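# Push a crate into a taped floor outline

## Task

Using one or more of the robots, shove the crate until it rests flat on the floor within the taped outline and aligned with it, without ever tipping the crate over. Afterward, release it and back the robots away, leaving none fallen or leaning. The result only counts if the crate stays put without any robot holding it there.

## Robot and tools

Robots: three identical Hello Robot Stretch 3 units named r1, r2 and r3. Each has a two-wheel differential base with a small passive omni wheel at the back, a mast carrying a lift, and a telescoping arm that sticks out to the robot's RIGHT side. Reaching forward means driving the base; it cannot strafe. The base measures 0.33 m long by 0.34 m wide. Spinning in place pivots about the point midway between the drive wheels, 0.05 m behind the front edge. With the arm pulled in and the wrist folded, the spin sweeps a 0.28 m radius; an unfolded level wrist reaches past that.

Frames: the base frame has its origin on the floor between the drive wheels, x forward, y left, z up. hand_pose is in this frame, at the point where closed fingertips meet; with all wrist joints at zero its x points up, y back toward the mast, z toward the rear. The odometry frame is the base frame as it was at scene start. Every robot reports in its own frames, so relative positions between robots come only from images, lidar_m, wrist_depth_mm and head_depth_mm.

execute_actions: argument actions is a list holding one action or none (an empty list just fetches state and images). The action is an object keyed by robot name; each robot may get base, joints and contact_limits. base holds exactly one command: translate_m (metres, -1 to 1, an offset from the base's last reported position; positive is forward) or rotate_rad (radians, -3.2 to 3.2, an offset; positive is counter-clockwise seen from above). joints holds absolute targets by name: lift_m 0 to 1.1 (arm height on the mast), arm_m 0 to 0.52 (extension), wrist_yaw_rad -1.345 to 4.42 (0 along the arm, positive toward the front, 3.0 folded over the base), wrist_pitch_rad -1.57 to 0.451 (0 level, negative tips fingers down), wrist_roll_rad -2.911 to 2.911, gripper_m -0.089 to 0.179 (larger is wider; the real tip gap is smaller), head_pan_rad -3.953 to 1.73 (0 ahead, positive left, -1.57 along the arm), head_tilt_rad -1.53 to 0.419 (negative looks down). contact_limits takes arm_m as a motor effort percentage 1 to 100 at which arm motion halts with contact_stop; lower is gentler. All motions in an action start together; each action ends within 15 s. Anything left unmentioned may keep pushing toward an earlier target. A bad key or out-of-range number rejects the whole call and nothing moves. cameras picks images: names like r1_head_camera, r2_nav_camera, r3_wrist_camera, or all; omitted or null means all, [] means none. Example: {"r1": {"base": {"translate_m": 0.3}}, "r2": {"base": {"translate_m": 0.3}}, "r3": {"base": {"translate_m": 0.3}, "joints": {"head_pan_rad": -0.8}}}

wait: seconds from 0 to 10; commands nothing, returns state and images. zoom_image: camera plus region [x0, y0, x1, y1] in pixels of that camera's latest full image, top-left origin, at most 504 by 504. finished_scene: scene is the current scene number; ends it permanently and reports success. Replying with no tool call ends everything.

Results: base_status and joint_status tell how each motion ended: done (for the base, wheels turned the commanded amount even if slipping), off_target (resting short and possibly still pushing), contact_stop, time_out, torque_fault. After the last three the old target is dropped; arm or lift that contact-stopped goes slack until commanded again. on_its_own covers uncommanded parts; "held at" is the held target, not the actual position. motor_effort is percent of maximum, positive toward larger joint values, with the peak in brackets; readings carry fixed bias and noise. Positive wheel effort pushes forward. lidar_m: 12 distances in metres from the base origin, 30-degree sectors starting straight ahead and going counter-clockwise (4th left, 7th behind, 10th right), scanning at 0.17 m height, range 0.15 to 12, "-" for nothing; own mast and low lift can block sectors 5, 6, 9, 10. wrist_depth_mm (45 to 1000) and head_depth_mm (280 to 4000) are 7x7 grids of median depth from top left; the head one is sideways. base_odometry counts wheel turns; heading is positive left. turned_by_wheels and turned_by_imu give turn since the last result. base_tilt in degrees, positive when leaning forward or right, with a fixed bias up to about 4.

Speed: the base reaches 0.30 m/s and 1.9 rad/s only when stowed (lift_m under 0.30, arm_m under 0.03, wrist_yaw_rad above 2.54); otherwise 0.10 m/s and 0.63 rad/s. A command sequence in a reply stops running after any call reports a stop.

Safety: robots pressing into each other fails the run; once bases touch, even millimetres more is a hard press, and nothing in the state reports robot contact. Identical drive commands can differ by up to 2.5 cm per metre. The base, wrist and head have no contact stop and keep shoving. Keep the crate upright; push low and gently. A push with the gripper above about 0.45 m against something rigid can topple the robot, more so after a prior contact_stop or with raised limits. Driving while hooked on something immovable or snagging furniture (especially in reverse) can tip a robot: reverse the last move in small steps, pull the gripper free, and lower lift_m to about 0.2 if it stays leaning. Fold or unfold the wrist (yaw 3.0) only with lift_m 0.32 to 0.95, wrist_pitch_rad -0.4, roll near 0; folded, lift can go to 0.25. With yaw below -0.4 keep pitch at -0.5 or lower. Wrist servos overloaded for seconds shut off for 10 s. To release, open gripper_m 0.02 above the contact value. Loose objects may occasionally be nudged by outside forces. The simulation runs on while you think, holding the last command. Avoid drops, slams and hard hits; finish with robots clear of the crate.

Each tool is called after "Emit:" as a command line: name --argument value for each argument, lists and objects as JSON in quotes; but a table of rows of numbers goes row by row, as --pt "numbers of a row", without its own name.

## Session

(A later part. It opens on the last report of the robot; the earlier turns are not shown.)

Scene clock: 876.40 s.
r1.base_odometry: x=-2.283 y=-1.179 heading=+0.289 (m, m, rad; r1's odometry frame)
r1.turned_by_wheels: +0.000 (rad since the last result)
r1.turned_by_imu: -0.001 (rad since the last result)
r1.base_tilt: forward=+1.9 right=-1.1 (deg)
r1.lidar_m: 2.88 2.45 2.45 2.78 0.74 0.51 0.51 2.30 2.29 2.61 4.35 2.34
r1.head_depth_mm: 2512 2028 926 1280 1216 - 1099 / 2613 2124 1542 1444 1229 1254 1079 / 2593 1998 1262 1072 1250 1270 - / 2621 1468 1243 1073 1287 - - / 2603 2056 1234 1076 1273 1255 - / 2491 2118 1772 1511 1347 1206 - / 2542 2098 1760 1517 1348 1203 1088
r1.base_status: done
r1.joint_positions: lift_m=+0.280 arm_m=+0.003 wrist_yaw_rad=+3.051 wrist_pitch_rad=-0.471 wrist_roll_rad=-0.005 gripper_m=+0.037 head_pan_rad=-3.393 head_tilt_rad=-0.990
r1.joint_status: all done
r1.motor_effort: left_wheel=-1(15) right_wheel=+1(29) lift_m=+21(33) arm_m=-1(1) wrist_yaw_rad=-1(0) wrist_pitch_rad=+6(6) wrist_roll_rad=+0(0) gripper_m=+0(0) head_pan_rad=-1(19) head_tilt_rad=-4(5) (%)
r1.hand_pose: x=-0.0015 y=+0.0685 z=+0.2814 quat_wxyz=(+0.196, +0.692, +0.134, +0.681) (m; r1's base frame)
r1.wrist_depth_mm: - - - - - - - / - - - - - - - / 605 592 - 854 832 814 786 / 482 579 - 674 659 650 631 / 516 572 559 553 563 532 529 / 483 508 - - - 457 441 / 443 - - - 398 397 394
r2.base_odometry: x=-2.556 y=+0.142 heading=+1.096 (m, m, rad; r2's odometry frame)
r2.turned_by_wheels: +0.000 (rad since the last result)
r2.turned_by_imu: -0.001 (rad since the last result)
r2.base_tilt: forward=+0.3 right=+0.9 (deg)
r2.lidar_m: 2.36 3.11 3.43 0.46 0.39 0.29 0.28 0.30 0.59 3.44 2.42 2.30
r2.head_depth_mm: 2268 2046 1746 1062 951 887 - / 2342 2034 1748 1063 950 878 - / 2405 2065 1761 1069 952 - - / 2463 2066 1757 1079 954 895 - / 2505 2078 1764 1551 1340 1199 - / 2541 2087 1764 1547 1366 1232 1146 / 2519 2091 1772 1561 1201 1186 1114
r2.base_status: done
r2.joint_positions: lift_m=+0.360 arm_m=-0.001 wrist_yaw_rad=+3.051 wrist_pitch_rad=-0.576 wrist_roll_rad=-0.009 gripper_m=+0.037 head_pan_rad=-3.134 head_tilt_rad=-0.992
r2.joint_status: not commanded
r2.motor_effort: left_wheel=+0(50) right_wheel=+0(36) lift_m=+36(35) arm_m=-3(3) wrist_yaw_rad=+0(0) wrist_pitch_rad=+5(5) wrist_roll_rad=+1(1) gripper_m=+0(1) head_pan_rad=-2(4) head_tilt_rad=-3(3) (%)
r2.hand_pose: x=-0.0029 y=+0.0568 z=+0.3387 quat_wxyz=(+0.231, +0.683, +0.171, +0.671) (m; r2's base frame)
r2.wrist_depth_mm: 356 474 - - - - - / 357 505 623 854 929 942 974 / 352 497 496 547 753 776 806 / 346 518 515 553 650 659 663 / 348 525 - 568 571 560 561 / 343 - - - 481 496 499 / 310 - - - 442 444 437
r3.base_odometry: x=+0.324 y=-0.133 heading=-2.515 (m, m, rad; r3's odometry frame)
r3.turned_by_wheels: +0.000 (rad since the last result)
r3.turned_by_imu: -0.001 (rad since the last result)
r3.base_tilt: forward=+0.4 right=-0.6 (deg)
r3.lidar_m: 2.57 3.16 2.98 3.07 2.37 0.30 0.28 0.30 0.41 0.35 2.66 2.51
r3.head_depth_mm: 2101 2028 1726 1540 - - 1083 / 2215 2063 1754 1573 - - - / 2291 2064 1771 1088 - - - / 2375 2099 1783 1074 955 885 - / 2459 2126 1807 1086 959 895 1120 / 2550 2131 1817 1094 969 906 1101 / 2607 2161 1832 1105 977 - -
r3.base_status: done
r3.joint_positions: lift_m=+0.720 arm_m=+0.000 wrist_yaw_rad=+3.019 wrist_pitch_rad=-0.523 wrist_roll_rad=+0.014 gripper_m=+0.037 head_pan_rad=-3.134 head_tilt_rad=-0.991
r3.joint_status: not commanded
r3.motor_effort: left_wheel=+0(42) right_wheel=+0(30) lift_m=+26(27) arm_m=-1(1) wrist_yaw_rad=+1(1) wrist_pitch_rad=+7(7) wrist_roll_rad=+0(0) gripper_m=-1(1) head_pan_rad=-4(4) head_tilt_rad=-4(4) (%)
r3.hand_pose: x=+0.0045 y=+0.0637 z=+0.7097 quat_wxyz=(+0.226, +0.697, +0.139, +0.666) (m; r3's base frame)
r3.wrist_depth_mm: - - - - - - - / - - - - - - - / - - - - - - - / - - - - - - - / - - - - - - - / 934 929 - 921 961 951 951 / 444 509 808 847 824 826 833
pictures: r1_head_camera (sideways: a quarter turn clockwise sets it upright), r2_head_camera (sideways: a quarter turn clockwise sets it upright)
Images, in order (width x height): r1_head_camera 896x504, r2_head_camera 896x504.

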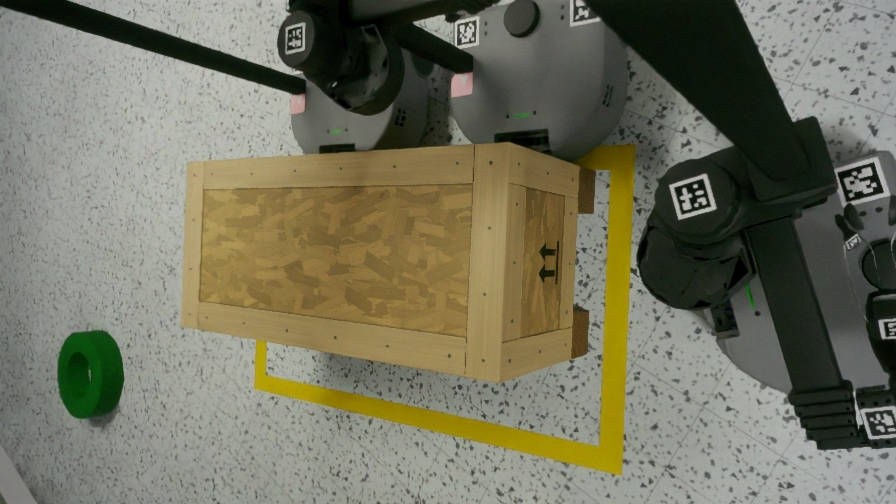

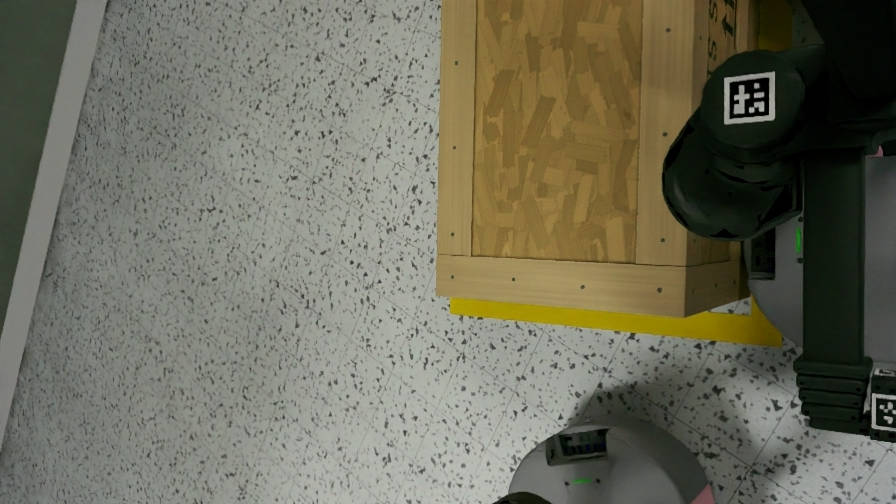

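Emit:
execute_actions --actions '[{"r1":{"base":{"rotate_rad":0.32}}}]' --cameras '[]'

Emit:
execute_actions --actions '[{"r1":{"base":{"translate_m":-0.2}}}]' --cameras '[]'

Emit:
execute_actions --actions '[{"r1":{"base":{"rotate_rad":-0.40},"joints":{"lift_m":0.34}}}]' --cameras '["r1_head_camera","r2_head_camera"]'

Scene clock: 895.43 s.
r1.base_odometry: x=-2.283 y=-1.179 heading=+0.609 (m, m, rad; r1's odometry frame)
r1.turned_by_wheels: +0.320 (rad since the last result)
r1.turned_by_imu: +0.320 (rad since the last result)
r1.base_tilt: forward=+1.8 right=-1.0 (deg)
r1.lidar_m: 2.52 2.44 2.56 0.76 0.52 0.51 0.54 2.29 2.40 3.34 2.34 3.39
r1.head_depth_mm: 2608 2124 1243 1120 1194 - 1101 / 2608 2079 1242 1077 1089 1257 1082 / 2446 2132 1240 1075 1193 1274 - / 2578 2109 1771 1088 1291 - - / 2541 2102 1763 1529 1351 1242 - / 2399 2085 1751 1533 1356 1207 - / 2298 2116 1760 1531 1354 1203 1080
r1.base_status: done
r1.joint_positions: lift_m=+0.280 arm_m=+0.003 wrist_yaw_rad=+3.051 wrist_pitch_rad=-0.471 wrist_roll_rad=-0.005 gripper_m=+0.037 head_pan_rad=-3.394 head_tilt_rad=-0.990
r1.joint_status: not commanded
r1.motor_effort: left_wheel=-3(11) right_wheel=+3(9) lift_m=+21(20) arm_m=-1(1) wrist_yaw_rad=-1(1) wrist_pitch_rad=+6(6) wrist_roll_rad=+0(0) gripper_m=+0(0) head_pan_rad=-2(2) head_tilt_rad=-4(4) (%)
r1.hand_pose: x=-0.0015 y=+0.0685 z=+0.2814 quat_wxyz=(+0.196, +0.692, +0.134, +0.681) (m; r1's base frame)
r1.wrist_depth_mm: 398 - - - - - - / 411 856 - - - - - / 427 566 - 822 856 816 770 / 445 561 - 680 660 656 624 / 477 562 565 553 569 532 518 / 505 516 - - - 455 444 / 445 - - - 405 393 392
r2.base_odometry: x=-2.556 y=+0.142 heading=+1.096 (m, m, rad; r2's odometry frame)
r2.turned_by_wheels: +0.000 (rad since the last result)
r2.turned_by_imu: -0.001 (rad since the last result)
r2.base_tilt: forward=+0.2 right=+0.9 (deg)
r2.lidar_m: 2.37 3.14 3.42 0.46 0.39 0.29 0.28 0.30 0.60 3.43 2.43 2.30
r2.head_depth_mm: 2253 2057 1759 1068 945 891 - / 2351 2039 1756 1066 955 877 - / 2404 2062 1779 1068 953 - - / 2460 2063 1767 1076 955 893 - / 2502 2077 1773 1545 1343 1193 - / 2516 2063 1776 1544 1373 1234 1146 / 2526 2077 1778 1549 1204 1197 1117
r2.base_status: not commanded
r2.joint_positions: lift_m=+0.360 arm_m=-0.001 wrist_yaw_rad=+3.051 wrist_pitch_rad=-0.576 wrist_roll_rad=-0.009 gripper_m=+0.037 head_pan_rad=-3.134 head_tilt_rad=-0.992
r2.joint_status: not commanded
r2.motor_effort: left_wheel=+1(1) right_wheel=+0(0) lift_m=+35(35) arm_m=-3(3) wrist_yaw_rad=+0(1) wrist_pitch_rad=+5(5) wrist_roll_rad=+0(1) gripper_m=+0(0) head_pan_rad=-4(3) head_tilt_rad=-3(3) (%)
r2.hand_pose: x=-0.0029 y=+0.0568 z=+0.3387 quat_wxyz=(+0.231, +0.683, +0.171, +0.671) (m; r2's base frame)
r2.wrist_depth_mm: 356 476 - - - - - / 354 502 606 844 949 962 958 / 355 503 500 548 766 783 783 / 346 530 519 551 649 646 654 / 347 517 - 573 563 569 570 / 345 - - - 477 494 496 / 309 - - - 444 443 447
r3.base_odometry: x=+0.324 y=-0.133 heading=-2.515 (m, m, rad; r3's odometry frame)
r3.turned_by_wheels: +0.000 (rad since the last result)
r3.turned_by_imu: -0.001 (rad since the last result)
r3.base_tilt: forward=+0.4 right=-0.6 (deg)
r3.lidar_m: 2.57 3.18 2.99 3.06 2.36 0.30 0.28 0.30 0.41 0.34 2.67 2.52
r3.head_depth_mm: 2094 2011 1732 1536 - - 1078 / 2198 2043 1741 1583 - - - / 2299 2057 1754 1086 - - - / 2384 2093 1769 1079 952 886 - / 2469 2122 1803 1086 963 895 1120 / 2544 2132 1809 1096 964 904 1098 / 2646 2154 1832 1107 977 - -
r3.base_status: not commanded
r3.joint_positions: lift_m=+0.720 arm_m=+0.000 wrist_yaw_rad=+3.019 wrist_pitch_rad=-0.523 wrist_roll_rad=+0.014 gripper_m=+0.037 head_pan_rad=-3.134 head_tilt_rad=-0.991
r3.joint_status: not commanded
r3.motor_effort: left_wheel=+0(0) right_wheel=+0(0) lift_m=+27(27) arm_m=-2(2) wrist_yaw_rad=+0(1) wrist_pitch_rad=+7(7) wrist_roll_rad=+0(0) gripper_m=-1(1) head_pan_rad=-3(5) head_tilt_rad=-3(4) (%)
r3.hand_pose: x=+0.0045 y=+0.0637 z=+0.7097 quat_wxyz=(+0.226, +0.697, +0.139, +0.666) (m; r3's base frame)
r3.wrist_depth_mm: - - - - - - - / - - - - - - - / - - - - - - - / - - - - - - - / - - - - - - - / 930 936 - 951 960 942 939 / 445 516 813 824 829 840 827
pictures: none
No camera images: the call's "cameras" was empty. Leave "cameras" out to get every camera's image.

Scene clock: 897.97 s.
r1.base_odometry: x=-2.447 y=-1.293 heading=+0.609 (m, m, rad; r1's odometry frame)
r1.turned_by_wheels: +0.000 (rad since the last result)
r1.turned_by_imu: +0.000 (rad since the last result)
r1.base_tilt: forward=+1.9 right=-1.0 (deg)
r1.lidar_m: 2.70 2.62 2.74 0.45 0.35 0.35 2.19 2.12 2.21 3.09 2.46 3.59
r1.head_depth_mm: 2594 2132 1240 1078 965 - 1100 / 2600 2114 1238 1074 947 995 1081 / 2596 2096 1778 1091 948 1050 - / 2570 2097 1783 1531 1352 - - / 2422 2100 1777 1537 1351 1247 - / 2301 2105 1778 1539 1351 1208 - / 2117 2095 1764 1527 1352 1212 1096
r1.base_status: done
r1.joint_positions: lift_m=+0.280 arm_m=+0.003 wrist_yaw_rad=+3.051 wrist_pitch_rad=-0.471 wrist_roll_rad=-0.005 gripper_m=+0.037 head_pan_rad=-3.394 head_tilt_rad=-0.990
r1.joint_status: not commanded
r1.motor_effort: left_wheel=-3(13) right_wheel=+3(5) lift_m=+21(21) arm_m=-1(1) wrist_yaw_rad=-1(0) wrist_pitch_rad=+6(6) wrist_roll_rad=+0(0) gripper_m=+0(0) head_pan_rad=-2(2) head_tilt_rad=-4(4) (%)
r1.hand_pose: x=-0.0015 y=+0.0685 z=+0.2814 quat_wxyz=(+0.196, +0.692, +0.134, +0.681) (m; r1's base frame)
r1.wrist_depth_mm: 278 312 - - - - - / 290 334 796 753 - - - / 299 357 - 612 835 804 764 / 314 383 - 652 658 648 621 / 325 400 554 566 549 535 523 / 337 496 - - - 456 448 / 338 - - - 401 393 389
r2.base_odometry: x=-2.556 y=+0.142 heading=+1.096 (m, m, rad; r2's odometry frame)
r2.turned_by_wheels: +0.000 (rad since the last result)
r2.turned_by_imu: +0.000 (rad since the last result)
r2.base_tilt: forward=+0.2 right=+0.8 (deg)
r2.lidar_m: 2.36 3.10 3.42 0.46 0.39 0.29 0.28 0.30 3.07 3.43 2.42 2.30
r2.head_depth_mm: 2298 2034 1744 1067 950 886 - / 2341 2051 1764 1069 949 879 - / 2387 2064 1760 1072 944 - - / 2475 2075 1763 1073 951 896 - / 2520 2087 1760 1538 1265 1198 - / 2538 2088 1779 944 1225 1218 1145 / 2538 2069 1785 887 1180 1238 1115
r2.base_status: not commanded
r2.joint_positions: lift_m=+0.360 arm_m=-0.001 wrist_yaw_rad=+3.051 wrist_pitch_rad=-0.576 wrist_roll_rad=-0.009 gripper_m=+0.037 head_pan_rad=-3.134 head_tilt_rad=-0.992
r2.joint_status: not commanded
r2.motor_effort: left_wheel=+1(0) right_wheel=+1(0) lift_m=+35(35) arm_m=-3(3) wrist_yaw_rad=+0(0) wrist_pitch_rad=+5(5) wrist_roll_rad=+1(1) gripper_m=+0(0) head_pan_rad=-4(3) head_tilt_rad=-3(3) (%)
r2.hand_pose: x=-0.0029 y=+0.0568 z=+0.3387 quat_wxyz=(+0.231, +0.683, +0.171, +0.671) (m; r2's base frame)
r2.wrist_depth_mm: 357 475 - - - - - / 356 501 623 841 938 968 951 / 351 500 508 542 759 769 797 / 350 523 516 553 642 650 655 / 347 515 - 564 560 558 562 / 347 - - - 484 499 499 / 309 - - - 438 440 444
r3.base_odometry: x=+0.324 y=-0.133 heading=-2.515 (m, m, rad; r3's odometry frame)
r3.turned_by_wheels: +0.000 (rad since the last result)
r3.turned_by_imu: +0.000 (rad since the last result)
r3.base_tilt: forward=+0.4 right=-0.5 (deg)
r3.lidar_m: 2.57 3.16 2.98 3.06 2.37 0.30 0.29 0.30 0.41 0.35 2.67 2.52
r3.head_depth_mm: 2098 2018 1720 1536 - - 1084 / 2195 2045 1743 1570 - - - / 2277 2066 1764 1087 - - - / 2347 2087 1780 1080 957 884 - / 2432 2115 1793 1090 961 891 1122 / 2534 2147 1815 1097 967 904 1106 / 2622 2167 1828 1107 976 - -
r3.base_status: not commanded
r3.joint_positions: lift_m=+0.720 arm_m=+0.000 wrist_yaw_rad=+3.019 wrist_pitch_rad=-0.523 wrist_roll_rad=+0.014 gripper_m=+0.037 head_pan_rad=-3.134 head_tilt_rad=-0.991
r3.joint_status: not commanded
r3.motor_effort: left_wheel=+1(0) right_wheel=+0(0) lift_m=+27(27) arm_m=-1(1) wrist_yaw_rad=-1(0) wrist_pitch_rad=+7(7) wrist_roll_rad=+0(0) gripper_m=+0(0) head_pan_rad=-4(3) head_tilt_rad=-2(4) (%)
r3.hand_pose: x=+0.0045 y=+0.0637 z=+0.7097 quat_wxyz=(+0.226, +0.697, +0.139, +0.666) (m; r3's base frame)
r3.wrist_depth_mm: - - - - - - - / - - - - - - - / - - - - - - - / - - - - - - - / - - - - - - - / 930 940 - 927 957 930 947 / 447 514 801 833 841 834 836
pictures: none
No camera images: the call's "cameras" was empty. Leave "cameras" out to get every camera's image.

Scene clock: 899.33 s.
r1.base_odometry: x=-2.447 y=-1.293 heading=+0.209 (m, m, rad; r1's odometry frame)
r1.turned_by_wheels: -0.400 (rad since the last result)
r1.turned_by_imu: -0.400 (rad since the last result)
r1.base_tilt: forward=+1.9 right=-1.0 (deg)
r1.lidar_m: 3.24 2.64 2.62 2.87 0.41 0.35 0.35 2.14 2.12 2.32 3.59 2.46
r1.head_depth_mm: 2544 2009 1517 1158 1212 - 1106 / 2583 2111 1790 1140 976 1224 1079 / 2595 2103 1236 1076 970 - - / 2559 2110 1237 1062 960 - - / 2548 2107 1298 1111 977 1224 - / 2568 2105 1770 1527 1355 1209 - / 2558 2099 1762 1543 1354 1204 1100
r1.base_status: done
r1.joint_positions: lift_m=+0.340 arm_m=+0.003 wrist_yaw_rad=+3.051 wrist_pitch_rad=-0.471 wrist_roll_rad=-0.005 gripper_m=+0.037 head_pan_rad=-3.394 head_tilt_rad=-0.990
r1.joint_status: all done
r1.motor_effort: left_wheel=+4(12) right_wheel=-2(7) lift_m=+39(42) arm_m=-1(1) wrist_yaw_rad=-1(1) wrist_pitch_rad=+7(6) wrist_roll_rad=+0(0) gripper_m=+0(0) head_pan_rad=-1(1) head_tilt_rad=-4(4) (%)
r1.hand_pose: x=-0.0015 y=+0.0685 z=+0.3407 quat_wxyz=(+0.196, +0.692, +0.134, +0.681) (m; r1's base frame)
r1.wrist_depth_mm: - - - - - - - / 349 - - - - - - / 354 681 - - 955 926 906 / 355 481 - 803 763 737 709 / 356 482 613 645 647 607 594 / 357 502 564 564 524 521 514 / 360 505 - - 467 450 446
r2.base_odometry: x=-2.556 y=+0.142 heading=+1.096 (m, m, rad; r2's odometry frame)
r2.turned_by_wheels: +0.000 (rad since the last result)
r2.turned_by_imu: +0.000 (rad since the last result)
r2.base_tilt: forward=+0.2 right=+0.9 (deg)
r2.lidar_m: 2.36 3.13 3.43 0.46 0.39 0.29 0.29 0.30 3.06 3.43 2.42 2.30
r2.head_depth_mm: 2258 2049 1743 1062 952 887 - / 2351 2055 1755 1071 946 877 - / 2398 2048 1745 1071 947 - - / 2460 2065 1754 1074 956 893 - / 2505 2077 1772 1542 1278 1202 - / 2527 2068 1777 906 1198 1234 1140 / 2514 2065 1776 815 1142 1214 1117
r2.base_status: not commanded
r2.joint_positions: lift_m=+0.360 arm_m=-0.001 wrist_yaw_rad=+3.051 wrist_pitch_rad=-0.576 wrist_roll_rad=-0.009 gripper_m=+0.037 head_pan_rad=-3.134 head_tilt_rad=-0.992
r2.joint_status: not commanded
r2.motor_effort: left_wheel=+1(1) right_wheel=+0(0) lift_m=+35(35) arm_m=-3(3) wrist_yaw_rad=+1(0) wrist_pitch_rad=+5(5) wrist_roll_rad=+1(1) gripper_m=+0(1) head_pan_rad=-4(3) head_tilt_rad=-4(3) (%)
r2.hand_pose: x=-0.0029 y=+0.0568 z=+0.3387 quat_wxyz=(+0.231, +0.683, +0.171, +0.671) (m; r2's base frame)
r2.wrist_depth_mm: 356 474 - - - - - / 354 503 617 858 978 984 978 / 352 500 502 543 767 771 779 / 344 523 518 560 645 658 646 / 349 518 - 564 574 565 565 / 346 - - - 482 494 502 / 310 - - - 441 440 448
r3.base_odometry: x=+0.324 y=-0.133 heading=-2.515 (m, m, rad; r3's odometry frame)
r3.turned_by_wheels: +0.000 (rad since the last result)
r3.turned_by_imu: +0.000 (rad since the last result)
r3.base_tilt: forward=+0.4 right=-0.5 (deg)
r3.lidar_m: 2.57 3.17 2.98 3.07 2.37 0.30 0.29 0.30 0.41 0.34 2.67 2.52
r3.head_depth_mm: 2116 2017 1714 1535 - - 1082 / 2188 2056 1748 1577 - - - / 2289 2031 1769 1086 - - - / 2367 2103 1765 1076 953 888 - / 2432 2101 1797 1088 959 894 1121 / 2537 2140 1825 1099 969 904 1100 / 2654 2180 1841 1109 978 - -
r3.base_status: not commanded
r3.joint_positions: lift_m=+0.720 arm_m=+0.000 wrist_yaw_rad=+3.019 wrist_pitch_rad=-0.523 wrist_roll_rad=+0.014 gripper_m=+0.037 head_pan_rad=-3.134 head_tilt_rad=-0.991
r3.joint_status: not commanded
r3.motor_effort: left_wheel=+0(0) right_wheel=+0(0) lift_m=+27(27) arm_m=-1(1) wrist_yaw_rad=-1(0) wrist_pitch_rad=+7(7) wrist_roll_rad=+0(0) gripper_m=-1(1) head_pan_rad=-3(3) head_tilt_rad=-4(4) (%)
r3.hand_pose: x=+0.0045 y=+0.0637 z=+0.7097 quat_wxyz=(+0.226, +0.697, +0.139, +0.666) (m; r3's base frame)
r3.wrist_depth_mm: - - - - - - - / - - - - - - - / - - - - - - - / - - - - - - - / - - - - - - - / 942 923 - 926 962 950 945 / 448 515 812 822 823 825 826
pictures: r1_head_camera (sideways: a quarter turn clockwise sets it upright), r2_head_camera (sideways: a quarter turn clockwise sets it upright)
Images, in order (width x height): r1_head_camera 896x504, r2_head_camera 896x504.

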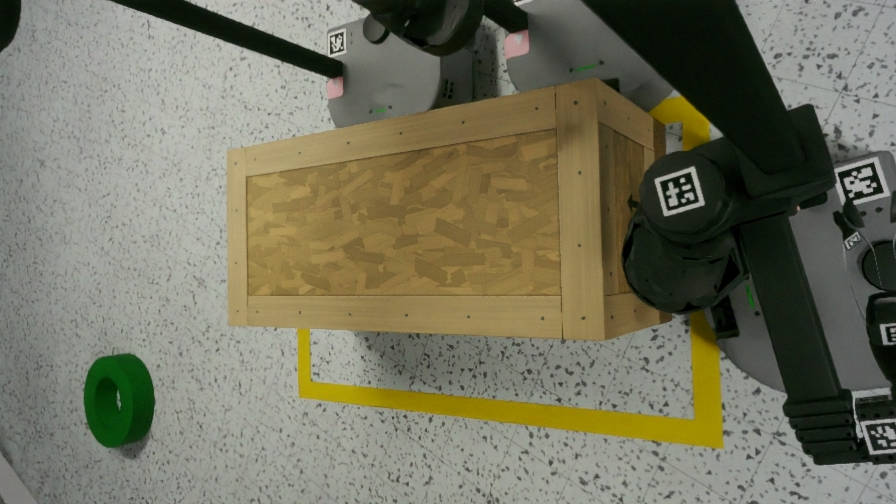

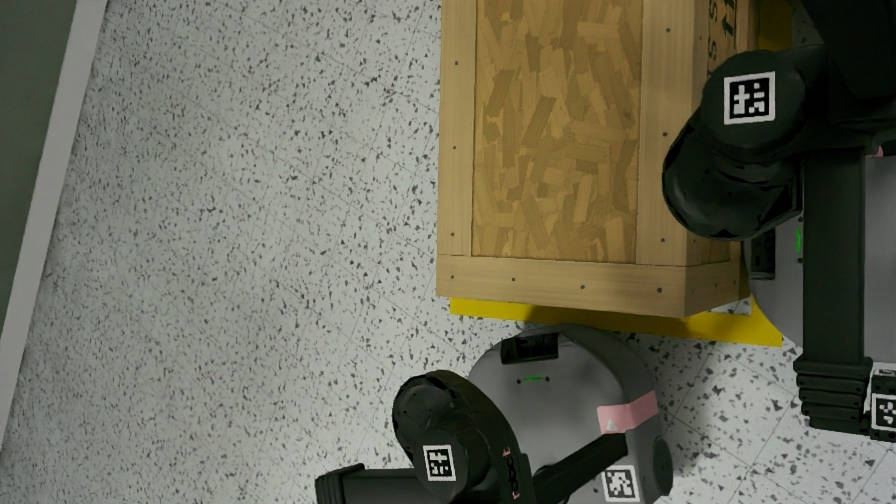

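Emit:
execute_actions --actions '[{"r1":{"base":{"translate_m":-0.065}}}]' --cameras '[]'

Emit:
execute_actions --actions '[{"r1":{"base":{"translate_m":-0.09}},"r2":{"base":{"translate_m":-0.115}},"r3":{"base":{"translate_m":-0.115}}}]' --cameras '["r1_head_camera","r2_head_camera","r2_nav_camera"]'

Scene clock: 904.20 s.
r1.base_odometry: x=-2.510 y=-1.307 heading=+0.209 (m, m, rad; r1's odometry frame)
r1.turned_by_wheels: +0.000 (rad since the last result)
r1.turned_by_imu: +0.000 (rad since the last result)
r1.base_tilt: forward=+1.9 right=-1.0 (deg)
r1.lidar_m: 3.29 2.68 2.66 2.91 0.34 0.29 0.28 2.10 2.08 2.28 3.51 2.51
r1.head_depth_mm: 2538 2140 1741 1384 1191 - 1099 / 2576 2121 1760 1115 946 1020 1080 / 2599 2115 1242 1074 943 - - / 2583 2123 1238 1071 948 - - / 2569 2102 1706 1112 974 1220 - / 2583 2116 1763 1535 1352 1201 - / 2557 2085 1779 1520 1342 1199 1109
r1.base_status: done
r1.joint_positions: lift_m=+0.340 arm_m=+0.003 wrist_yaw_rad=+3.051 wrist_pitch_rad=-0.471 wrist_roll_rad=-0.005 gripper_m=+0.037 head_pan_rad=-3.394 head_tilt_rad=-0.990
r1.joint_status: not commanded
r1.motor_effort: left_wheel=+3(7) right_wheel=-2(6) lift_m=+39(39) arm_m=-1(1) wrist_yaw_rad=-1(0) wrist_pitch_rad=+7(6) wrist_roll_rad=+0(0) gripper_m=+0(0) head_pan_rad=-1(1) head_tilt_rad=-4(4) (%)
r1.hand_pose: x=-0.0015 y=+0.0685 z=+0.3407 quat_wxyz=(+0.196, +0.692, +0.134, +0.681) (m; r1's base frame)
r1.wrist_depth_mm: - - - - - - - / 296 355 - - - - - / 284 379 - - 951 963 877 / 288 385 - 791 764 749 711 / 288 394 547 633 652 610 591 / 291 392 554 567 515 523 519 / 289 359 - - 459 445 446
r2.base_odometry: x=-2.556 y=+0.142 heading=+1.096 (m, m, rad; r2's odometry frame)
r2.turned_by_wheels: +0.000 (rad since the last result)
r2.turned_by_imu: -0.001 (rad since the last result)
r2.base_tilt: forward=+0.3 right=+0.9 (deg)
r2.lidar_m: 2.36 3.13 3.43 0.46 0.39 0.29 0.29 0.30 3.07 3.45 2.42 2.30
r2.head_depth_mm: 2272 2055 1753 1067 949 889 - / 2341 2051 1755 1065 949 875 - / 2407 2051 1751 1071 953 - - / 2484 2077 1774 1078 951 894 - / 2475 2074 1761 1302 1193 1194 - / 2530 2085 1768 826 1180 1225 1152 / 2519 2097 1050 811 1186 1231 1119
r2.base_status: not commanded
r2.joint_positions: lift_m=+0.360 arm_m=-0.001 wrist_yaw_rad=+3.051 wrist_pitch_rad=-0.576 wrist_roll_rad=-0.009 gripper_m=+0.037 head_pan_rad=-3.134 head_tilt_rad=-0.992
r2.joint_status: not commanded
r2.motor_effort: left_wheel=+1(1) right_wheel=+0(0) lift_m=+35(36) arm_m=-3(3) wrist_yaw_rad=+1(0) wrist_pitch_rad=+5(5) wrist_roll_rad=+1(0) gripper_m=-1(0) head_pan_rad=-3(2) head_tilt_rad=-2(3) (%)
r2.hand_pose: x=-0.0029 y=+0.0568 z=+0.3387 quat_wxyz=(+0.231, +0.683, +0.171, +0.671) (m; r2's base frame)
r2.wrist_depth_mm: 359 479 - - - - - / 352 507 618 856 946 953 944 / 352 501 505 550 767 775 794 / 347 520 518 556 643 654 663 / 348 515 - 569 568 557 559 / 349 - - - 482 496 497 / 310 - - - 437 439 443
r3.base_odometry: x=+0.324 y=-0.133 heading=-2.515 (m, m, rad; r3's odometry frame)
r3.turned_by_wheels: +0.000 (rad since the last result)
r3.turned_by_imu: -0.001 (rad since the last result)
r3.base_tilt: forward=+0.4 right=-0.6 (deg)
r3.lidar_m: 2.58 3.18 2.99 3.05 2.36 0.29 0.29 0.30 0.41 0.35 2.66 2.52
r3.head_depth_mm: 2111 2020 1721 1536 - - 1085 / 2221 2037 1741 1574 - - - / 2304 2063 1760 1085 - - - / 2367 2110 1778 1075 954 886 - / 2430 2115 1799 1087 963 896 1125 / 2513 2144 1825 1098 971 904 1106 / 2638 2164 1822 1104 978 - -
r3.base_status: not commanded
r3.joint_positions: lift_m=+0.720 arm_m=+0.000 wrist_yaw_rad=+3.019 wrist_pitch_rad=-0.523 wrist_roll_rad=+0.014 gripper_m=+0.037 head_pan_rad=-3.134 head_tilt_rad=-0.991
r3.joint_status: not commanded
r3.motor_effort: left_wheel=+0(0) right_wheel=+0(0) lift_m=+27(27) arm_m=-2(2) wrist_yaw_rad=+0(0) wrist_pitch_rad=+7(7) wrist_roll_rad=+0(0) gripper_m=+0(0) head_pan_rad=-5(4) head_tilt_rad=-3(4) (%)
r3.hand_pose: x=+0.0045 y=+0.0637 z=+0.7097 quat_wxyz=(+0.226, +0.697, +0.139, +0.666) (m; r3's base frame)
r3.wrist_depth_mm: - - - - - - - / - - - - - - - / - - - - - - - / - - - - - - - / - - - - - - - / 931 933 - 929 964 944 957 / 448 512 825 825 820 820 831
pictures: none
No camera images: the call's "cameras" was empty. Leave "cameras" out to get every camera's image.

Scene clock: 907.33 s.
r1.base_odometry: x=-2.598 y=-1.326 heading=+0.210 (m, m, rad; r1's odometry frame)
r1.turned_by_wheels: +0.001 (rad since the last result)
r1.turned_by_imu: +0.254 (rad since the last result)
r1.base_tilt: forward=+1.9 right=-0.9 (deg)
r1.lidar_m: 2.92 2.70 2.73 0.59 0.27 0.26 0.27 2.04 2.08 2.60 4.68 2.55
r1.head_depth_mm: 2608 2121 1277 1142 1144 - 1070 / 2598 2119 1241 1070 945 875 1085 / 2584 2126 1230 1069 944 - - / 2589 2099 1774 1092 949 - - / 2577 2093 1775 1521 1334 1222 - / 2382 2099 1779 1530 1356 1211 - / 2225 2076 1754 1519 1340 1207 1103
r1.base_status: done
r1.joint_positions: lift_m=+0.340 arm_m=+0.003 wrist_yaw_rad=+3.051 wrist_pitch_rad=-0.471 wrist_roll_rad=-0.005 gripper_m=+0.037 head_pan_rad=-3.394 head_tilt_rad=-0.991
r1.joint_status: not commanded
r1.on_its_own: left_wheel is at rest, and its effort (+23) is outside its rest range (-18 to +18); right_wheel is at rest, and its effort (-39) is outside its rest range (-18 to +18)
r1.motor_effort: left_wheel=+23(52) right_wheel=-39(78) lift_m=+37(39) arm_m=-1(1) wrist_yaw_rad=-2(1) wrist_pitch_rad=+6(6) wrist_roll_rad=+0(0) gripper_m=+0(1) head_pan_rad=-2(2) head_tilt_rad=-4(4) (%)
r1.hand_pose: x=-0.0015 y=+0.0685 z=+0.3407 quat_wxyz=(+0.196, +0.692, +0.134, +0.681) (m; r1's base frame)
r1.wrist_depth_mm: - - 631 - - - - / 273 280 - - - - - / 231 286 - 652 988 918 897 / 238 299 - 566 753 734 716 / 249 313 394 612 650 611 594 / 259 328 430 550 525 517 500 / 267 319 - - 466 447 446
r2.base_odometry: x=-2.609 y=+0.040 heading=+1.095 (m, m, rad; r2's odometry frame)
r2.turned_by_wheels: -0.001 (rad since the last result)
r2.turned_by_imu: -0.033 (rad since the last result)
r2.base_tilt: forward=+0.1 right=+1.0 (deg)
r2.lidar_m: 2.43 3.14 3.46 0.46 0.38 0.28 0.28 0.29 3.02 3.70 2.53 2.39
r2.head_depth_mm: 2189 2025 1761 1066 948 888 - / 2271 2053 1761 1066 948 878 - / 2315 2052 1752 1071 948 - - / 2402 2072 1774 1077 949 896 - / 2447 2073 1755 889 1179 1177 - / 2498 2076 1768 812 944 1178 1142 / 2552 2084 1765 733 1170 1233 1119
r2.base_status: translate_m off_target (by the wheels' count: -0.1147 of -0.1150)
r2.joint_positions: lift_m=+0.360 arm_m=-0.001 wrist_yaw_rad=+3.050 wrist_pitch_rad=-0.576 wrist_roll_rad=-0.009 gripper_m=+0.037 head_pan_rad=-3.134 head_tilt_rad=-0.992
r2.joint_status: not commanded
r2.on_its_own: left_wheel is at rest, and its effort (-59) is outside its rest range (-18 to +18); right_wheel is at rest, and its effort (-36) is outside its rest range (-18 to +18)
r2.motor_effort: left_wheel=-59(84) right_wheel=-36(63) lift_m=+35(36) arm_m=-3(3) wrist_yaw_rad=+0(0) wrist_pitch_rad=+4(5) wrist_roll_rad=+1(1) gripper_m=+0(0) head_pan_rad=-3(3) head_tilt_rad=-3(3) (%)
r2.hand_pose: x=-0.0029 y=+0.0568 z=+0.3388 quat_wxyz=(+0.231, +0.683, +0.171, +0.671) (m; r2's base frame)
r2.wrist_depth_mm: 345 446 - - - - - / 346 479 607 681 938 951 962 / 344 479 499 523 763 762 776 / 339 504 524 551 644 647 657 / 336 486 - 573 565 563 569 / 333 - - - 483 491 503 / 299 - - - 438 446 447
r3.base_odometry: x=+0.417 y=-0.066 heading=-2.516 (m, m, rad; r3's odometry frame)
r3.turned_by_wheels: -0.001 (rad since the last result)
r3.turned_by_imu: -0.023 (rad since the last result)
r3.base_tilt: forward=+0.4 right=-0.6 (deg)
r3.lidar_m: 2.63 3.23 3.02 3.06 2.32 0.29 0.28 0.29 0.36 0.35 2.76 2.58
r3.head_depth_mm: 2019 2014 1723 1541 - - 1056 / 2127 2042 1749 1577 - - - / 2207 2054 1757 1564 - - - / 2301 2099 1794 1077 954 888 - / 2390 2111 1803 1079 962 893 1121 / 2454 2151 1833 1101 968 902 1111 / 2555 2179 1842 1104 976 - -
r3.base_status: translate_m off_target (by the wheels' count: -0.1146 of -0.1150)
r3.joint_positions: lift_m=+0.720 arm_m=+0.000 wrist_yaw_rad=+3.019 wrist_pitch_rad=-0.524 wrist_roll_rad=+0.014 gripper_m=+0.037 head_pan_rad=-3.135 head_tilt_rad=-0.992
r3.joint_status: not commanded
r3.on_its_own: left_wheel is at rest, and its effort (-67) is outside its rest range (-18 to +18); right_wheel is at rest, and its effort (-51) is outside its rest range (-18 to +18)
r3.motor_effort: left_wheel=-67(91) right_wheel=-51(76) lift_m=+27(27) arm_m=-2(1) wrist_yaw_rad=-1(1) wrist_pitch_rad=+7(7) wrist_roll_rad=+0(0) gripper_m=+1(0) head_pan_rad=-3(5) head_tilt_rad=-5(4) (%)
r3.hand_pose: x=+0.0045 y=+0.0637 z=+0.7097 quat_wxyz=(+0.226, +0.697, +0.139, +0.666) (m; r3's base frame)
r3.wrist_depth_mm: - - - - - - - / - - - - - - - / - - - - - - - / - - - - - - - / - - - - - - - / 934 934 - 922 981 945 961 / 447 487 809 826 815 832 824
pictures: r1_head_camera (sideways: a quarter turn clockwise sets it upright), r2_head_camera (sideways: a quarter turn clockwise sets it upright), r2_nav_camera (sideways: a quarter turn counterclockwise sets it upright)
Images, in order (width x height): r1_head_camera 896x504, r2_head_camera 896x504, r2_nav_camera 672x504.

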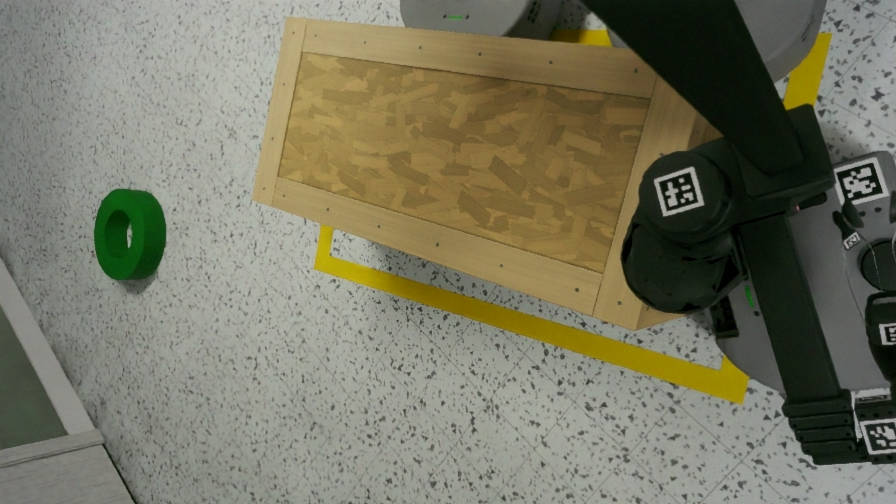

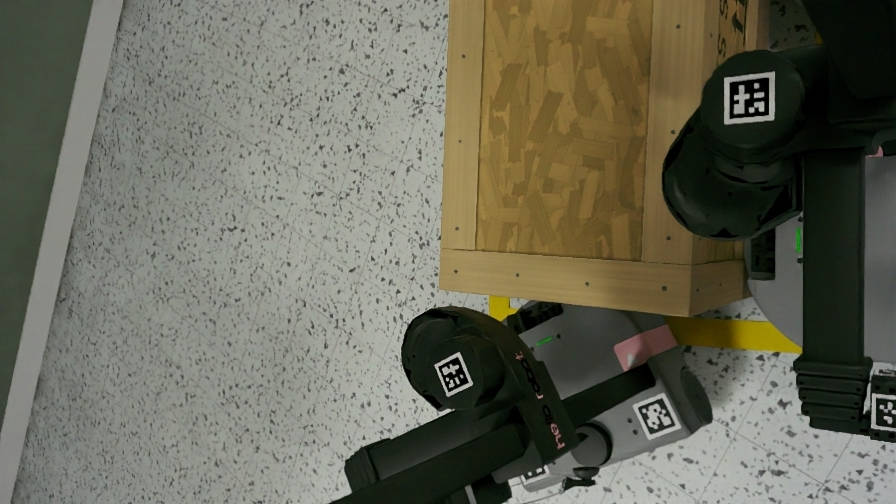

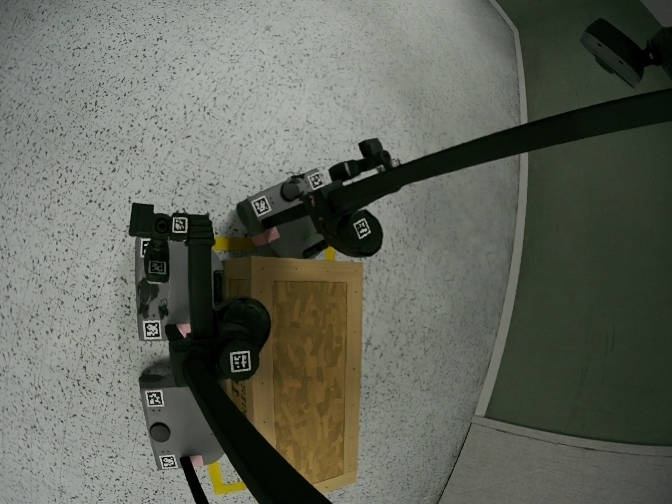

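Emit:
execute_actions --actions '[{"r1":{"base":{"translate_m":0.06},"joints":{"lift_m":0.28}},"r2":{"base":{"translate_m":0.4},"joints":{"head_tilt_rad":-0.8}},"r3":{"base":{"translate_m":0.4},"joints":{"head_tilt_rad":-0.8}}}]' --cameras '[]'

Emit:
execute_actions --actions '[{"r1":{"base":{"rotate_rad":-0.47},"joints":{"head_pan_rad":-3.14}}}]' --cameras '[]'

Emit:
execute_actions --actions '[{"r1":{"base":{"translate_m":0.35}}}]' --cameras '["r1_head_camera","r2_head_camera","r3_head_camera","r3_nav_camera"]'

Scene clock: 917.10 s.
r1.base_odometry: x=-2.540 y=-1.313 heading=+0.210 (m, m, rad; r1's odometry frame)
r1.turned_by_wheels: +0.000 (rad since the last result)
r1.turned_by_imu: -0.001 (rad since the last result)
r1.base_tilt: forward=+1.9 right=-0.9 (deg)
r1.lidar_m: 2.86 2.65 2.68 0.94 0.33 0.32 0.33 2.09 2.12 2.66 4.64 2.51
r1.head_depth_mm: 2608 2134 1680 1483 1366 - 1095 / 2577 2123 1245 1080 943 924 1080 / 2559 2105 1237 1074 943 971 - / 2592 2106 1735 1068 945 - - / 2527 2096 1778 1546 1006 1222 - / 2435 2100 1754 1533 1348 1204 - / 2286 2098 1777 1539 1346 1196 1087
r1.base_status: done
r1.joint_positions: lift_m=+0.280 arm_m=+0.003 wrist_yaw_rad=+3.051 wrist_pitch_rad=-0.471 wrist_roll_rad=-0.005 gripper_m=+0.037 head_pan_rad=-3.394 head_tilt_rad=-0.991
r1.joint_status: all done
r1.motor_effort: left_wheel=+1(21) right_wheel=+0(31) lift_m=+20(33) arm_m=-1(1) wrist_yaw_rad=+0(2) wrist_pitch_rad=+6(7) wrist_roll_rad=+0(0) gripper_m=+0(0) head_pan_rad=-1(1) head_tilt_rad=-4(4) (%)
r1.hand_pose: x=-0.0015 y=+0.0685 z=+0.2814 quat_wxyz=(+0.196, +0.692, +0.134, +0.681) (m; r1's base frame)
r1.wrist_depth_mm: 259 301 - - - - - / 268 314 837 792 - - - / 277 343 - 848 852 811 782 / 286 357 - 680 655 633 637 / 293 370 468 552 557 539 508 / 306 368 - - - 452 444 / 305 - - - 404 393 384
r2.base_odometry: x=-2.425 y=+0.396 heading=+1.095 (m, m, rad; r2's odometry frame)
r2.turned_by_wheels: +0.000 (rad since the last result)
r2.turned_by_imu: +0.002 (rad since the last result)
r2.base_tilt: forward=+0.2 right=+0.9 (deg)
r2.lidar_m: 2.07 2.71 3.30 0.46 0.91 0.69 0.67 0.82 3.19 3.13 2.16 2.03
r2.head_depth_mm: 2337 2592 2197 1261 1113 1260 1157 / 2454 2669 2212 1267 1116 1269 1181 / 2564 2783 2206 1269 1122 1276 1199 / 2688 2863 2227 1270 1119 1286 1161 / 2798 2890 2248 1742 1405 1324 1165 / 2942 2923 2253 1086 1321 1325 1167 / 3058 2612 2050 1297 1477 1324 1175
r2.base_status: done
r2.joint_positions: lift_m=+0.360 arm_m=-0.001 wrist_yaw_rad=+3.050 wrist_pitch_rad=-0.576 wrist_roll_rad=-0.009 gripper_m=+0.037 head_pan_rad=-3.134 head_tilt_rad=-0.803
r2.joint_status: all done
r2.motor_effort: left_wheel=+1(45) right_wheel=-1(32) lift_m=+35(34) arm_m=-3(3) wrist_yaw_rad=+0(0) wrist_pitch_rad=+5(5) wrist_roll_rad=+1(1) gripper_m=+0(1) head_pan_rad=-4(4) head_tilt_rad=+1(16) (%)
r2.hand_pose: x=-0.0029 y=+0.0568 z=+0.3388 quat_wxyz=(+0.231, +0.683, +0.171, +0.671) (m; r2's base frame)
r2.wrist_depth_mm: - - - - - - - / 891 895 614 688 926 947 949 / 738 721 500 523 767 781 761 / 627 624 514 540 647 655 665 / 542 551 - 567 572 562 568 / 478 - - - 487 499 501 / 427 - - - 444 446 446
r3.base_odometry: x=+0.092 y=-0.300 heading=-2.516 (m, m, rad; r3's odometry frame)
r3.turned_by_wheels: +0.000 (rad since the last result)
r3.turned_by_imu: -0.002 (rad since the last result)
r3.base_tilt: forward=+0.5 right=-0.5 (deg)
r3.lidar_m: 2.26 2.92 2.86 2.90 2.70 0.69 0.67 0.71 0.35 0.35 2.38 2.22
r3.head_depth_mm: 2195 2464 2172 1761 1489 - - / 2299 2540 2190 1246 1101 - - / 2414 2645 2219 1259 1126 - 1169 / 2524 2774 2235 1274 1149 1303 1190 / 2643 2882 2274 1286 1157 1318 1197 / 2784 3056 2303 1306 1170 1335 1214 / 2951 3095 2350 1317 1182 1345 1225
r3.base_status: done
r3.joint_positions: lift_m=+0.720 arm_m=+0.000 wrist_yaw_rad=+3.019 wrist_pitch_rad=-0.524 wrist_roll_rad=+0.014 gripper_m=+0.037 head_pan_rad=-3.135 head_tilt_rad=-0.803
r3.joint_status: all done
r3.motor_effort: left_wheel=+1(55) right_wheel=+0(46) lift_m=+26(27) arm_m=-2(2) wrist_yaw_rad=+0(1) wrist_pitch_rad=+7(7) wrist_roll_rad=+0(0) gripper_m=+0(1) head_pan_rad=-2(3) head_tilt_rad=+2(20) (%)
r3.hand_pose: x=+0.0045 y=+0.0637 z=+0.7097 quat_wxyz=(+0.226, +0.697, +0.139, +0.666) (m; r3's base frame)
r3.wrist_depth_mm: - - - - - - - / - - - - - - - / - - - - - - - / - - - - - - - / - - - - - - - / 938 941 - 927 961 949 959 / 811 837 818 826 836 816 839
pictures: none
No camera images: the call's "cameras" was empty. Leave "cameras" out to get every camera's image.

Scene clock: 918.70 s.
r1.base_odometry: x=-2.540 y=-1.313 heading=-0.260 (m, m, rad; r1's odometry frame)
r1.turned_by_wheels: -0.470 (rad since the last result)
r1.turned_by_imu: -0.470 (rad since the last result)
r1.base_tilt: forward=+1.9 right=-1.0 (deg)
r1.lidar_m: 2.51 2.80 2.65 2.71 1.24 0.32 0.32 0.33 2.09 2.13 2.79 2.52
r1.head_depth_mm: 2598 2120 1797 1553 1362 1240 1076 / 2607 2121 1783 1541 1335 1228 1067 / 2607 2077 1232 1068 941 - - / 2568 2098 1235 1068 944 - - / 2587 2124 1254 1068 945 1137 - / 2550 2085 1757 1534 1305 1203 - / 2567 2071 1755 1525 1346 1211 1088
r1.base_status: done
r1.joint_positions: lift_m=+0.280 arm_m=+0.003 wrist_yaw_rad=+3.051 wrist_pitch_rad=-0.471 wrist_roll_rad=-0.005 gripper_m=+0.037 head_pan_rad=-3.147 head_tilt_rad=-0.991
r1.joint_status: all done
r1.motor_effort: left_wheel=+3(12) right_wheel=-2(6) lift_m=+21(21) arm_m=-1(1) wrist_yaw_rad=-1(0) wrist_pitch_rad=+6(6) wrist_roll_rad=+0(0) gripper_m=+0(0) head_pan_rad=+4(21) head_tilt_rad=-4(3) (%)
r1.hand_pose: x=-0.0015 y=+0.0685 z=+0.2814 quat_wxyz=(+0.196, +0.692, +0.134, +0.681) (m; r1's base frame)
r1.wrist_depth_mm: - - - - - - - / 962 793 - - - - - / 871 734 - 870 854 804 783 / 752 720 - 677 650 645 612 / 611 586 567 565 560 517 519 / 350 517 - - - 460 439 / 325 - - - 401 388 386
r2.base_odometry: x=-2.425 y=+0.396 heading=+1.095 (m, m, rad; r2's odometry frame)
r2.turned_by_wheels: +0.000 (rad since the last result)
r2.turned_by_imu: +0.000 (rad since the last result)
r2.base_tilt: forward=+0.2 right=+1.0 (deg)
r2.lidar_m: 2.06 2.70 3.29 0.46 0.91 0.69 0.68 0.80 3.18 3.13 2.16 2.03
r2.head_depth_mm: 2347 2555 2200 1261 1112 1269 1156 / 2445 2645 2214 1263 1118 1264 1171 / 2582 2798 2232 1270 1120 1273 1203 / 2679 2880 2223 1269 1119 1273 1166 / 2779 2961 2248 1797 1371 1319 1165 / 2922 2928 2257 1062 1285 1319 1168 / 3088 2940 2224 1026 1369 1330 1171
r2.base_status: not commanded
r2.joint_positions: lift_m=+0.360 arm_m=-0.001 wrist_yaw_rad=+3.050 wrist_pitch_rad=-0.576 wrist_roll_rad=-0.009 gripper_m=+0.037 head_pan_rad=-3.134 head_tilt_rad=-0.803
r2.joint_status: not commanded
r2.motor_effort: left_wheel=+1(0) right_wheel=+0(0) lift_m=+34(35) arm_m=-3(3) wrist_yaw_rad=+0(0) wrist_pitch_rad=+5(5) wrist_roll_rad=+1(1) gripper_m=+1(0) head_pan_rad=-4(3) head_tilt_rad=+1(1) (%)
r2.hand_pose: x=-0.0029 y=+0.0568 z=+0.3388 quat_wxyz=(+0.231, +0.683, +0.171, +0.671) (m; r2's base frame)
r2.wrist_depth_mm: - - - - - - - / 865 876 614 678 947 949 967 / 725 727 502 523 764 762 777 / 619 621 517 546 630 661 667 / 540 541 - 573 568 560 578 / 480 - - - 484 502 502 / 433 - - - 434 443 449
r3.base_odometry: x=+0.092 y=-0.300 heading=-2.516 (m, m, rad; r3's odometry frame)
r3.turned_by_wheels: +0.000 (rad since the last result)
r3.turned_by_imu: +0.000 (rad since the last result)
r3.base_tilt: forward=+0.4 right=-0.6 (deg)
r3.lidar_m: 2.26 2.90 2.86 2.90 2.69 0.69 0.67 0.71 0.35 0.35 2.38 2.23
r3.head_depth_mm: 2183 2463 2155 1765 1487 - - / 2312 2558 2204 1247 1097 - - / 2406 2672 2226 1263 1124 - 1170 / 2510 2789 2250 1273 1148 1303 1188 / 2659 2906 2292 1287 1160 1322 1196 / 2789 3045 2302 1301 1169 1334 1211 / 2961 3108 2351 1317 1181 1348 1222
r3.base_status: not commanded
r3.joint_positions: lift_m=+0.720 arm_m=+0.000 wrist_yaw_rad=+3.019 wrist_pitch_rad=-0.524 wrist_roll_rad=+0.014 gripper_m=+0.037 head_pan_rad=-3.135 head_tilt_rad=-0.803
r3.joint_status: not commanded
r3.motor_effort: left_wheel=+0(0) right_wheel=+0(0) lift_m=+26(27) arm_m=-2(2) wrist_yaw_rad=-1(0) wrist_pitch_rad=+7(7) wrist_roll_rad=+0(0) gripper_m=+1(1) head_pan_rad=-3(4) head_tilt_rad=+1(3) (%)
r3.hand_pose: x=+0.0045 y=+0.0637 z=+0.7097 quat_wxyz=(+0.226, +0.697, +0.139, +0.666) (m; r3's base frame)
r3.wrist_depth_mm: - - - - - - - / - - - - - - - / - - - - - - - / - - - - - - - / - - - - - - - / 922 929 - 940 969 953 921 / 819 820 826 836 842 819 834
pictures: none
No camera images: the call's "cameras" was empty. Leave "cameras" out to get every camera's image.

Scene clock: 921.67 s.
r1.base_odometry: x=-2.201 y=-1.403 heading=-0.259 (m, m, rad; r1's odometry frame)
r1.turned_by_wheels: +0.000 (rad since the last result)
r1.turned_by_imu: -0.001 (rad since the last result)
r1.base_tilt: forward=+1.9 right=-1.0 (deg)
r1.lidar_m: 2.20 2.64 2.50 2.55 1.12 0.67 0.66 2.38 2.25 2.30 2.98 2.17
r1.head_depth_mm: 2589 2127 1701 1540 1363 1237 1075 / 2607 2095 1778 1542 1360 1237 1068 / 2610 1502 1263 1137 1357 - - / 2599 1455 1236 1160 1363 - - / 2506 1532 1230 1162 1357 1237 - / 2455 2079 1768 1528 1343 1208 - / 2546 2077 1761 1533 1340 1208 1090
r1.base_status: done
r1.joint_positions: lift_m=+0.280 arm_m=+0.003 wrist_yaw_rad=+3.051 wrist_pitch_rad=-0.471 wrist_roll_rad=-0.005 gripper_m=+0.037 head_pan_rad=-3.147 head_tilt_rad=-0.991
r1.joint_status: not commanded
r1.motor_effort: left_wheel=+3(16) right_wheel=-2(5) lift_m=+21(21) arm_m=-1(1) wrist_yaw_rad=+0(1) wrist_pitch_rad=+6(7) wrist_roll_rad=+0(0) gripper_m=+0(0) head_pan_rad=+3(3) head_tilt_rad=-4(3) (%)
r1.hand_pose: x=-0.0015 y=+0.0685 z=+0.2814 quat_wxyz=(+0.196, +0.692, +0.134, +0.681) (m; r1's base frame)
r1.wrist_depth_mm: - - - - - - - / 868 - - - - - - / 743 871 - 852 860 820 794 / 730 731 - 670 659 641 622 / 602 587 560 549 576 521 524 / 504 503 - - - 458 443 / 450 - - - 404 396 390
r2.base_odometry: x=-2.425 y=+0.396 heading=+1.095 (m, m, rad; r2's odometry frame)
r2.turned_by_wheels: +0.000 (rad since the last result)
r2.turned_by_imu: +0.000 (rad since the last result)
r2.base_tilt: forward=+0.2 right=+1.0 (deg)
r2.lidar_m: 2.07 2.70 3.29 0.46 0.91 0.69 0.67 0.98 3.20 3.13 2.16 2.03
r2.head_depth_mm: 2357 2576 2210 1267 1115 1262 1155 / 2448 2671 2218 1268 1113 1271 1175 / 2539 2782 2239 1272 1122 1265 1207 / 2693 2908 2226 1266 1127 1282 1162 / 2806 2897 2248 1825 1499 1323 1165 / 2939 2940 2232 1829 1536 1319 1164 / 3107 2932 2240 1820 1448 1330 1167
r2.base_status: not commanded
r2.joint_positions: lift_m=+0.360 arm_m=-0.001 wrist_yaw_rad=+3.050 wrist_pitch_rad=-0.576 wrist_roll_rad=-0.009 gripper_m=+0.037 head_pan_rad=-3.134 head_tilt_rad=-0.803
r2.joint_status: not commanded
r2.motor_effort: left_wheel=+0(0) right_wheel=+0(1) lift_m=+35(35) arm_m=-3(3) wrist_yaw_rad=+0(0) wrist_pitch_rad=+5(5) wrist_roll_rad=+1(1) gripper_m=+0(1) head_pan_rad=-3(4) head_tilt_rad=+1(2) (%)
r2.hand_pose: x=-0.0029 y=+0.0568 z=+0.3388 quat_wxyz=(+0.231, +0.683, +0.171, +0.671) (m; r2's base frame)
r2.wrist_depth_mm: - - - - - - - / 884 909 610 676 935 963 987 / 728 730 499 518 761 773 776 / 625 619 514 541 639 653 661 / 540 538 - 563 555 565 568 / 480 - - - 478 497 494 / 433 - - - 438 443 445
r3.base_odometry: x=+0.092 y=-0.300 heading=-2.516 (m, m, rad; r3's odometry frame)
r3.turned_by_wheels: +0.000 (rad since the last result)
r3.turned_by_imu: +0.000 (rad since the last result)
r3.base_tilt: forward=+0.4 right=-0.5 (deg)
r3.lidar_m: 2.26 2.90 2.86 2.91 2.69 0.69 0.67 0.71 0.35 0.35 2.38 2.22
r3.head_depth_mm: 2188 2488 2164 1766 1496 - - / 2307 2549 2201 1251 1102 - - / 2419 2690 2216 1256 1126 - 1174 / 2521 2740 2250 1275 1145 1308 1188 / 2651 2896 2278 1285 1159 1318 1196 / 2776 3005 2312 1305 1170 1335 1212 / 2952 3120 2352 1315 1185 1347 1230
r3.base_status: not commanded
r3.joint_positions: lift_m=+0.720 arm_m=+0.000 wrist_yaw_rad=+3.019 wrist_pitch_rad=-0.524 wrist_roll_rad=+0.014 gripper_m=+0.037 head_pan_rad=-3.135 head_tilt_rad=-0.803
r3.joint_status: not commanded
r3.motor_effort: left_wheel=+1(0) right_wheel=+0(0) lift_m=+26(26) arm_m=-1(2) wrist_yaw_rad=-1(0) wrist_pitch_rad=+7(7) wrist_roll_rad=+0(0) gripper_m=+0(0) head_pan_rad=-4(4) head_tilt_rad=+2(1) (%)
r3.hand_pose: x=+0.0045 y=+0.0637 z=+0.7097 quat_wxyz=(+0.226, +0.697, +0.139, +0.666) (m; r3's base frame)
r3.wrist_depth_mm: - - - - - - - / - - - - - - - / - - - - - - - / - - - - - - - / - - - - - - - / 930 928 - 932 976 932 944 / 819 831 800 824 816 832 831
pictures: r1_head_camera (sideways: a quarter turn clockwise sets it upright), r2_head_camera (sideways: a quarter turn clockwise sets it upright), r3_head_camera (sideways: a quarter turn clockwise sets it upright), r3_nav_camera (sideways: a quarter turn counterclockwise sets it upright)
Images, in order (width x height): r1_head_camera 896x504, r2_head_camera 896x504, r3_head_camera 896x504, r3_nav_camera 672x504.

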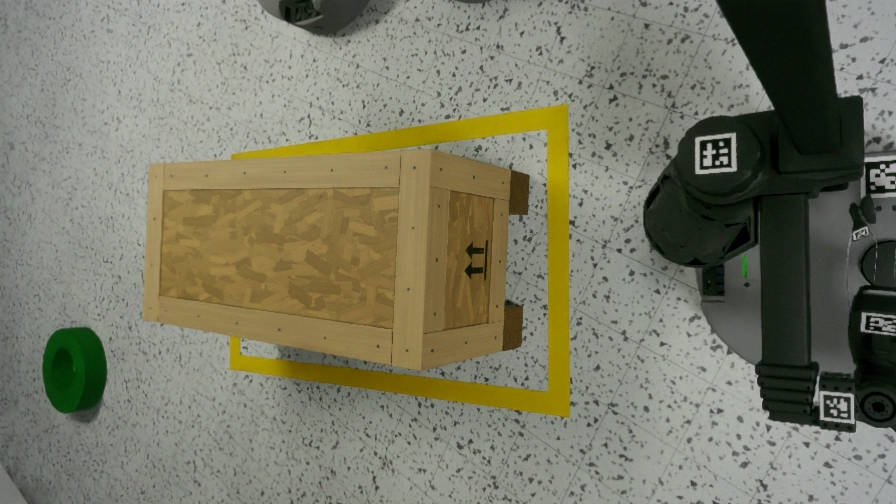

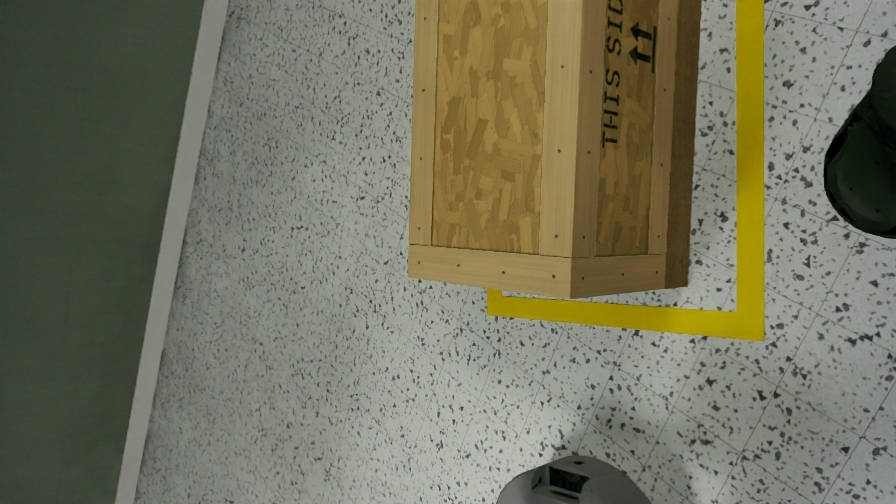

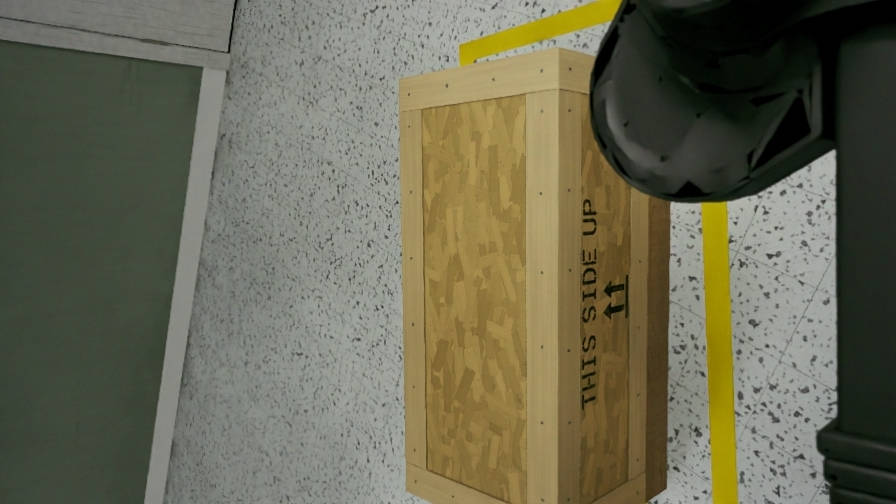

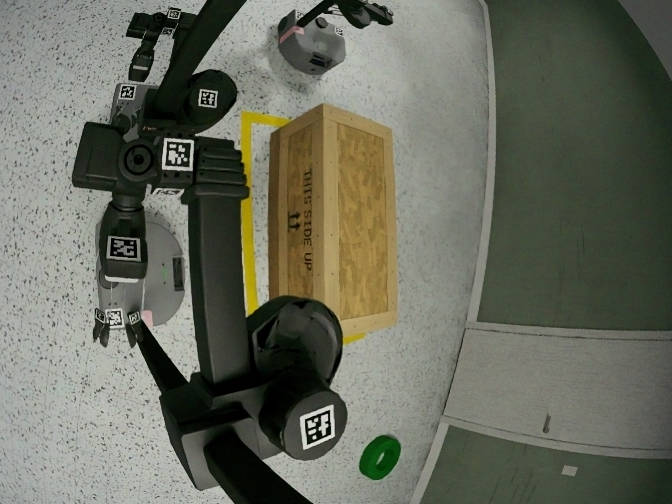

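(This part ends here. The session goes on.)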